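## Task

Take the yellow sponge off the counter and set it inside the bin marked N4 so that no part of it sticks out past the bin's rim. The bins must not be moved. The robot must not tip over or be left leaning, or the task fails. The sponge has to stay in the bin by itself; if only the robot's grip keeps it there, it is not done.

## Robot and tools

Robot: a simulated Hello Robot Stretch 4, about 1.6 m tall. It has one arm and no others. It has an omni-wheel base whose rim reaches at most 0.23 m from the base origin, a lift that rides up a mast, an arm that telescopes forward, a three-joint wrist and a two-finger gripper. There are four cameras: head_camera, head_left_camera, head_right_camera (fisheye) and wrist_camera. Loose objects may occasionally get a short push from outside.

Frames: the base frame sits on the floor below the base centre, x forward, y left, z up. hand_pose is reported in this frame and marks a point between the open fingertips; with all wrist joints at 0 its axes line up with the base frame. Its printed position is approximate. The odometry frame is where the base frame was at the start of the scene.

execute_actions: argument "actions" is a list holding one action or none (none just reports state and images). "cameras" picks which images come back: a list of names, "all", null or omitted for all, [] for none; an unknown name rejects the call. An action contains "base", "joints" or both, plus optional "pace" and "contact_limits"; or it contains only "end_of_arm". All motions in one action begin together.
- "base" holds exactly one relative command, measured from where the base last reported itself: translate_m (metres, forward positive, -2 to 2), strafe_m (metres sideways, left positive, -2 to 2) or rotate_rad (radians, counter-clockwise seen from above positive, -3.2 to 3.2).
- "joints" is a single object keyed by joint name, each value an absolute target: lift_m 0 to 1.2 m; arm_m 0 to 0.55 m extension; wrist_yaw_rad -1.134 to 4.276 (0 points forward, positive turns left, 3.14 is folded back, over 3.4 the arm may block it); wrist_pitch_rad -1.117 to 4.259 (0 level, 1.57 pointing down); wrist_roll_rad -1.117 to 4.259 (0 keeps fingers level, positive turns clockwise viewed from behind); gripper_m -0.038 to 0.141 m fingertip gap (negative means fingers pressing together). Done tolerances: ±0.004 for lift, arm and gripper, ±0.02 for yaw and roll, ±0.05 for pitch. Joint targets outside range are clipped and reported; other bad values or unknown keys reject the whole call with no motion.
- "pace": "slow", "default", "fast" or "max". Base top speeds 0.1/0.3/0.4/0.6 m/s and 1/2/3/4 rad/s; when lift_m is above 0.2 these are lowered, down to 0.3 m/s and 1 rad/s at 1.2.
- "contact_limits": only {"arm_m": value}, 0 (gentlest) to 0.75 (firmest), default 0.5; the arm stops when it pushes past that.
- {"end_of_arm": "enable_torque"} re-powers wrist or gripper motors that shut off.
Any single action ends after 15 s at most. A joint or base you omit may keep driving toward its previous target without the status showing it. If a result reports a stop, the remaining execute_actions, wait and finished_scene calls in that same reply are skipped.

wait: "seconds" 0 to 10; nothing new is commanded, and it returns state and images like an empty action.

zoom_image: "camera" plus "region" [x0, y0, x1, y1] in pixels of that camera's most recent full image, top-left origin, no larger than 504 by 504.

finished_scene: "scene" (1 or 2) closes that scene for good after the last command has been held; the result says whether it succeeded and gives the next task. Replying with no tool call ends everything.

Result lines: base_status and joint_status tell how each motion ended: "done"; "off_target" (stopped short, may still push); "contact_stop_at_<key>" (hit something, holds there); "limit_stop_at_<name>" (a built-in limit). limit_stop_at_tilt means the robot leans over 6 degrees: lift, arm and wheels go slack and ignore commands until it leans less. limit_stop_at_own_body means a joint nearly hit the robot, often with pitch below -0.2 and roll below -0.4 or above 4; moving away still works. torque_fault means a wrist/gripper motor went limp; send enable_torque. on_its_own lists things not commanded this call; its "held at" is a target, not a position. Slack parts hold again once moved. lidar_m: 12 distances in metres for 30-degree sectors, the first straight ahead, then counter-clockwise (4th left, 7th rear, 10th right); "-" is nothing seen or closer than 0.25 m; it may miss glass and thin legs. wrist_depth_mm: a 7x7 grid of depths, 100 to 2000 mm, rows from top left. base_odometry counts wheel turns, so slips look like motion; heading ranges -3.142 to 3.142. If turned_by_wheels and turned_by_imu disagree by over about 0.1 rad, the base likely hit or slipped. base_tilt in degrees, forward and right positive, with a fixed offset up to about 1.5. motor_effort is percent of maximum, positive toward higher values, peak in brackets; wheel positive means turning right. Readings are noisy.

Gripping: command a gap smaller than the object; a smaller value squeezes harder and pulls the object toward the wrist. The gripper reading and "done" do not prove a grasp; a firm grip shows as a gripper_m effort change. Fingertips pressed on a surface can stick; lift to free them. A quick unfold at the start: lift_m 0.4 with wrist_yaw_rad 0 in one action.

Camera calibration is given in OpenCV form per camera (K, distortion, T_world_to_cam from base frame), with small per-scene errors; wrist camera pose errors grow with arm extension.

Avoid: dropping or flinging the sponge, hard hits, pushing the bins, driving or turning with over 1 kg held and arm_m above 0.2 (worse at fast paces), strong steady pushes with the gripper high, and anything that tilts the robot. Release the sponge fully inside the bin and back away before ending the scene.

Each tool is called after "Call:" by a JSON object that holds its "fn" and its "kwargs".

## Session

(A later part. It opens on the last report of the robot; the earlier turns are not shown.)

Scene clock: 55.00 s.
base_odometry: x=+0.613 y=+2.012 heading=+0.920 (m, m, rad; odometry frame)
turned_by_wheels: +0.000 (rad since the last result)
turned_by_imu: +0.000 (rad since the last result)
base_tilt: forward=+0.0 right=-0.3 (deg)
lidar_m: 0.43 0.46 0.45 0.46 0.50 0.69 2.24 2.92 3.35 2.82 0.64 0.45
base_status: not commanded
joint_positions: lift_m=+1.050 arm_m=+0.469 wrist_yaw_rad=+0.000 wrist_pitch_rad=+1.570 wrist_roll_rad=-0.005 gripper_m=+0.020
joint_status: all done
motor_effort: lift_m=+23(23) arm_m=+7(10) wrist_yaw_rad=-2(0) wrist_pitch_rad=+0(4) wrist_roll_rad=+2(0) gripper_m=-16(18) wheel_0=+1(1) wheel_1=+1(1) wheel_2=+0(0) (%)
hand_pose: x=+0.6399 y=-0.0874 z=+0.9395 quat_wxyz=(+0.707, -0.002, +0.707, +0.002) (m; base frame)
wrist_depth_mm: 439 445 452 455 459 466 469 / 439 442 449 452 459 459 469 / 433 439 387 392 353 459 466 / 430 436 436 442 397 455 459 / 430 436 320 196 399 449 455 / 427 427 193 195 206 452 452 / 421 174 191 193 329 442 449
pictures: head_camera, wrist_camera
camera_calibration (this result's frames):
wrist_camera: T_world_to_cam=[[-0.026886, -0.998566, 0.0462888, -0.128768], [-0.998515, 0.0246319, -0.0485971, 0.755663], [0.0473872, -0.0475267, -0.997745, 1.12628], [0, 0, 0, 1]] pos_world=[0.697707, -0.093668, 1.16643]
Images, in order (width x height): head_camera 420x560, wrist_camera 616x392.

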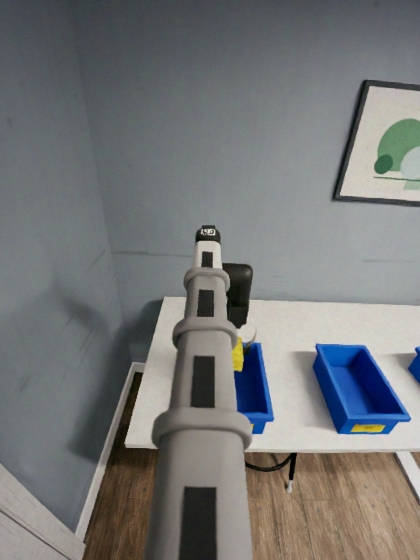

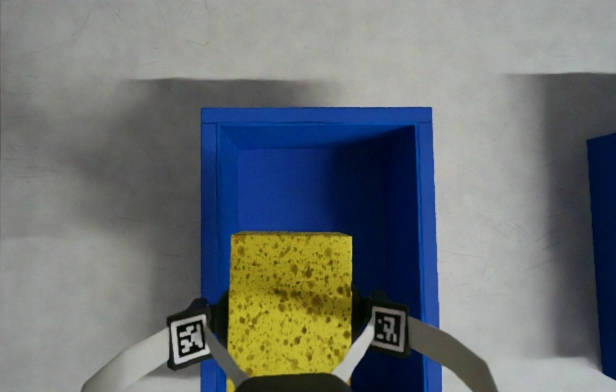

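Call:
{"fn": "execute_actions", "kwargs": {"actions": [{"base":{"strafe_m":-0.023}}], "cameras": []}}

Call:
{"fn": "execute_actions", "kwargs": {"actions": [{"joints":{"lift_m":0.866}}], "cameras": ["wrist_camera"]}}

Call:
{"fn": "execute_actions", "kwargs": {"actions": [{"joints":{"gripper_m":0.08}}], "cameras": ["wrist_camera"]}}

Call:
{"fn": "execute_actions", "kwargs": {"actions": [{"joints":{"lift_m":1.03},"pace":"fast"}], "cameras": ["wrist_camera","head_camera"]}}

Scene clock: 56.23 s.
base_odometry: x=+0.631 y=+1.998 heading=+0.920 (m, m, rad; odometry frame)
turned_by_wheels: +0.000 (rad since the last result)
turned_by_imu: +0.000 (rad since the last result)
base_tilt: forward=+0.0 right=-0.3 (deg)
lidar_m: 0.44 0.47 0.48 0.48 0.53 0.73 2.39 2.95 3.33 2.81 0.64 0.46
base_status: done
joint_positions: lift_m=+1.050 arm_m=+0.469 wrist_yaw_rad=+0.000 wrist_pitch_rad=+1.570 wrist_roll_rad=-0.005 gripper_m=+0.020
joint_status: not commanded
motor_effort: lift_m=+23(22) arm_m=+7(7) wrist_yaw_rad=-2(2) wrist_pitch_rad=+1(0) wrist_roll_rad=+2(1) gripper_m=-20(15) wheel_0=+1(5) wheel_1=+0(4) wheel_2=+0(1) (%)
hand_pose: x=+0.6399 y=-0.0874 z=+0.9395 quat_wxyz=(+0.707, -0.002, +0.707, +0.002) (m; base frame)
wrist_depth_mm: 439 445 452 455 462 469 473 / 439 439 449 452 455 466 466 / 436 439 334 389 407 459 462 / 433 436 436 442 410 455 459 / 430 430 329 196 413 452 452 / 424 430 193 195 205 445 452 / 421 174 191 192 322 439 449
pictures: none
No camera images: the call's "cameras" was empty. Leave "cameras" out to get every camera's image.

Scene clock: 58.10 s.
base_odometry: x=+0.631 y=+1.998 heading=+0.920 (m, m, rad; odometry frame)
turned_by_wheels: +0.000 (rad since the last result)
turned_by_imu: +0.000 (rad since the last result)
base_tilt: forward=+0.0 right=-0.2 (deg)
lidar_m: 0.44 0.48 0.49 0.47 0.53 0.73 2.37 2.92 3.31 2.81 0.64 0.47
base_status: not commanded
joint_positions: lift_m=+0.866 arm_m=+0.469 wrist_yaw_rad=+0.000 wrist_pitch_rad=+1.570 wrist_roll_rad=-0.005 gripper_m=+0.020
joint_status: all done
motor_effort: lift_m=+17(22) arm_m=+7(7) wrist_yaw_rad=-2(2) wrist_pitch_rad=+0(0) wrist_roll_rad=+1(0) gripper_m=-16(18) wheel_0=+1(1) wheel_1=+0(0) wheel_2=+0(0) (%)
hand_pose: x=+0.6399 y=-0.0874 z=+0.7560 quat_wxyz=(+0.707, -0.002, +0.707, +0.002) (m; base frame)
wrist_depth_mm: 141 156 156 158 159 153 277 / 140 189 222 224 227 172 276 / 139 201 258 262 264 173 272 / 138 199 257 259 262 173 147 / 138 198 254 196 259 174 146 / 136 198 193 195 205 175 145 / 135 166 191 193 255 156 144
pictures: wrist_camera
camera_calibration (this result's frames):
wrist_camera: T_world_to_cam=[[-0.0268924, -0.998566, 0.0462893, -0.120268], [-0.998515, 0.0246391, -0.0485798, 0.746733], [0.0473697, -0.047527, -0.997746, 0.943164], [0, 0, 0, 1]] pos_world=[0.697713, -0.0936685, 0.982882]
Images, in order (width x height): wrist_camera 616x392.

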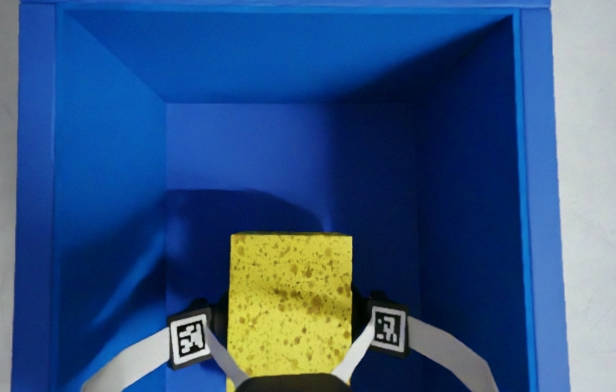

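Scene clock: 59.50 s.
base_odometry: x=+0.631 y=+1.998 heading=+0.920 (m, m, rad; odometry frame)
turned_by_wheels: +0.000 (rad since the last result)
turned_by_imu: +0.000 (rad since the last result)
base_tilt: forward=+0.0 right=-0.4 (deg)
lidar_m: 0.44 0.47 0.49 0.49 0.52 0.74 2.38 2.94 3.32 2.80 0.65 0.47
base_status: not commanded
joint_positions: lift_m=+0.866 arm_m=+0.469 wrist_yaw_rad=+0.000 wrist_pitch_rad=+1.570 wrist_roll_rad=-0.005 gripper_m=+0.080
joint_status: all done
motor_effort: lift_m=+17(17) arm_m=+7(7) wrist_yaw_rad=-2(2) wrist_pitch_rad=+0(0) wrist_roll_rad=+0(3) gripper_m=+0(14) wheel_0=+1(1) wheel_1=+0(0) wheel_2=+0(0) (%)
hand_pose: x=+0.6399 y=-0.0874 z=+0.7560 quat_wxyz=(+0.707, -0.002, +0.707, +0.002) (m; base frame)
wrist_depth_mm: 142 156 156 157 159 153 277 / 140 189 221 224 226 172 276 / 139 200 258 262 264 173 272 / 138 199 256 259 262 174 148 / 138 198 254 213 259 174 147 / 136 198 211 212 216 175 145 / 135 171 208 153 255 156 144
pictures: wrist_camera
camera_calibration (this result's frames):
wrist_camera: T_world_to_cam=[[-0.0268923, -0.998566, 0.0462893, -0.120268], [-0.998515, 0.024639, -0.04858, 0.746733], [0.0473698, -0.047527, -0.997746, 0.943164], [0, 0, 0, 1]] pos_world=[0.697713, -0.0936685, 0.982882]
Images, in order (width x height): wrist_camera 616x392.

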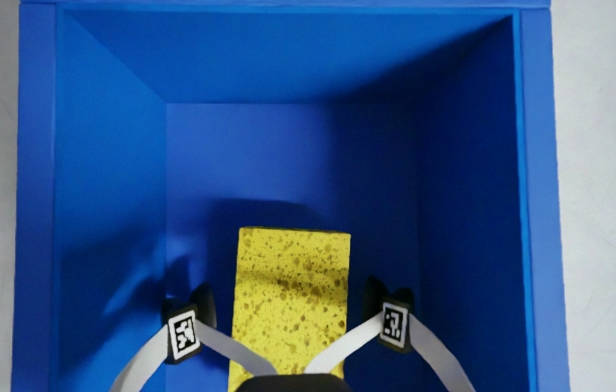

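Scene clock: 60.93 s.
base_odometry: x=+0.631 y=+1.998 heading=+0.920 (m, m, rad; odometry frame)
turned_by_wheels: +0.000 (rad since the last result)
turned_by_imu: +0.000 (rad since the last result)
base_tilt: forward=+0.1 right=-0.3 (deg)
lidar_m: 0.44 0.44 0.47 0.46 0.52 0.70 2.36 2.96 3.31 2.81 0.66 0.46
base_status: not commanded
joint_positions: lift_m=+1.030 arm_m=+0.469 wrist_yaw_rad=+0.000 wrist_pitch_rad=+1.570 wrist_roll_rad=-0.005 gripper_m=+0.080
joint_status: all done
motor_effort: lift_m=+23(24) arm_m=+7(7) wrist_yaw_rad=-2(2) wrist_pitch_rad=+0(0) wrist_roll_rad=+0(1) gripper_m=+0(1) wheel_0=+1(1) wheel_1=+0(0) wheel_2=+0(0) (%)
hand_pose: x=+0.6399 y=-0.0874 z=+0.9195 quat_wxyz=(+0.707, -0.002, +0.707, +0.002) (m; base frame)
wrist_depth_mm: 424 427 430 436 442 445 449 / 418 421 427 433 436 442 452 / 415 418 334 392 353 439 442 / 413 415 418 421 410 436 439 / 407 413 413 375 413 430 436 / 404 410 370 413 216 430 430 / 402 404 294 153 322 427 430
pictures: head_camera, wrist_camera
camera_calibration (this result's frames):
wrist_camera: T_world_to_cam=[[-0.0269151, -0.998565, 0.0462908, -0.127825], [-0.998517, 0.0246643, -0.048524, 0.754615], [0.0473127, -0.0475282, -0.997749, 1.10636], [0, 0, 0, 1]] pos_world=[0.697711, -0.0936699, 1.1464]
Images, in order (width x height): head_camera 420x560, wrist_camera 616x392.

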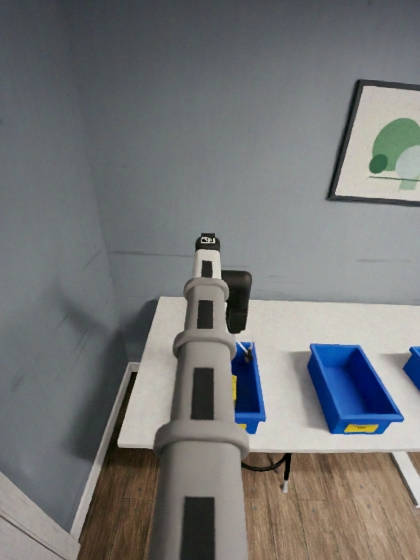

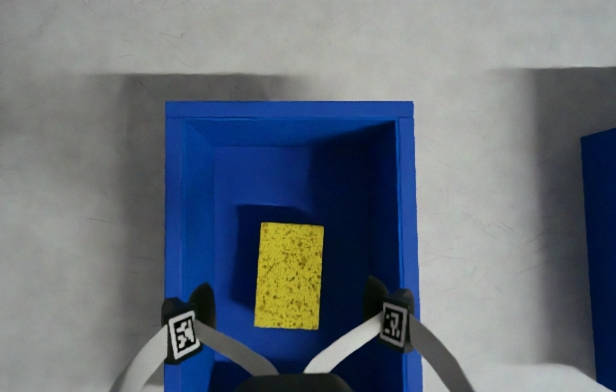

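I haven't read this bin's label directly, so I'll check it before finishing.

Call:
{"fn": "execute_actions", "kwargs": {"actions": [{"joints":{"arm_m":0,"wrist_pitch_rad":1.0},"pace":"max"}], "cameras": ["wrist_camera"]}}

Scene clock: 63.00 s.
base_odometry: x=+0.631 y=+1.998 heading=+0.920 (m, m, rad; odometry frame)
turned_by_wheels: +0.000 (rad since the last result)
turned_by_imu: +0.000 (rad since the last result)
base_tilt: forward=+0.0 right=-0.3 (deg)
lidar_m: 0.44 0.46 0.47 0.47 0.53 0.72 2.37 2.95 3.32 2.81 0.65 0.48
base_status: not commanded
joint_positions: lift_m=+1.030 arm_m=+0.001 wrist_yaw_rad=+0.000 wrist_pitch_rad=+1.001 wrist_roll_rad=-0.005 gripper_m=+0.080
joint_status: all done
motor_effort: lift_m=+23(23) arm_m=-7(7) wrist_yaw_rad=+0(3) wrist_pitch_rad=-4(8) wrist_roll_rad=+1(1) gripper_m=+0(3) wheel_0=+1(0) wheel_1=+0(0) wheel_2=+0(0) (%)
hand_pose: x=+0.3277 y=-0.0875 z=+0.9650 quat_wxyz=(+0.877, -0.002, +0.480, +0.001) (m; base frame)
wrist_depth_mm: 991 842 820 831 842 842 854 / 1008 707 654 634 732 661 647 / 946 627 609 603 640 621 627 / 866 569 459 442 564 580 496 / 521 512 504 508 525 530 535 / 946 1160 1118 1182 216 1229 1229 / 976 1060 1060 153 1098 1118 1118
pictures: wrist_camera
camera_calibration (this result's frames):
wrist_camera: T_world_to_cam=[[-0.0480372, -0.998548, 0.0243991, -0.110327], [-0.815268, 0.0250838, -0.57854, 0.896504], [0.577088, -0.0476833, -0.815289, 0.81687], [0, 0, 0, 1]] pos_world=[0.254185, -0.093703, 1.18734]
Images, in order (width x height): wrist_camera 616x392.

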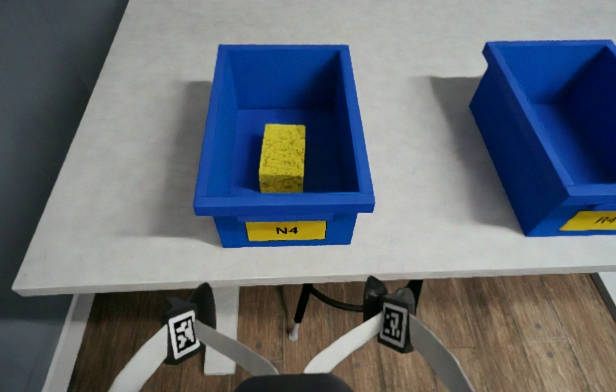

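Call:
{"fn": "finished_scene", "kwargs": {"scene": 1}}

The scene is finished: the task was done.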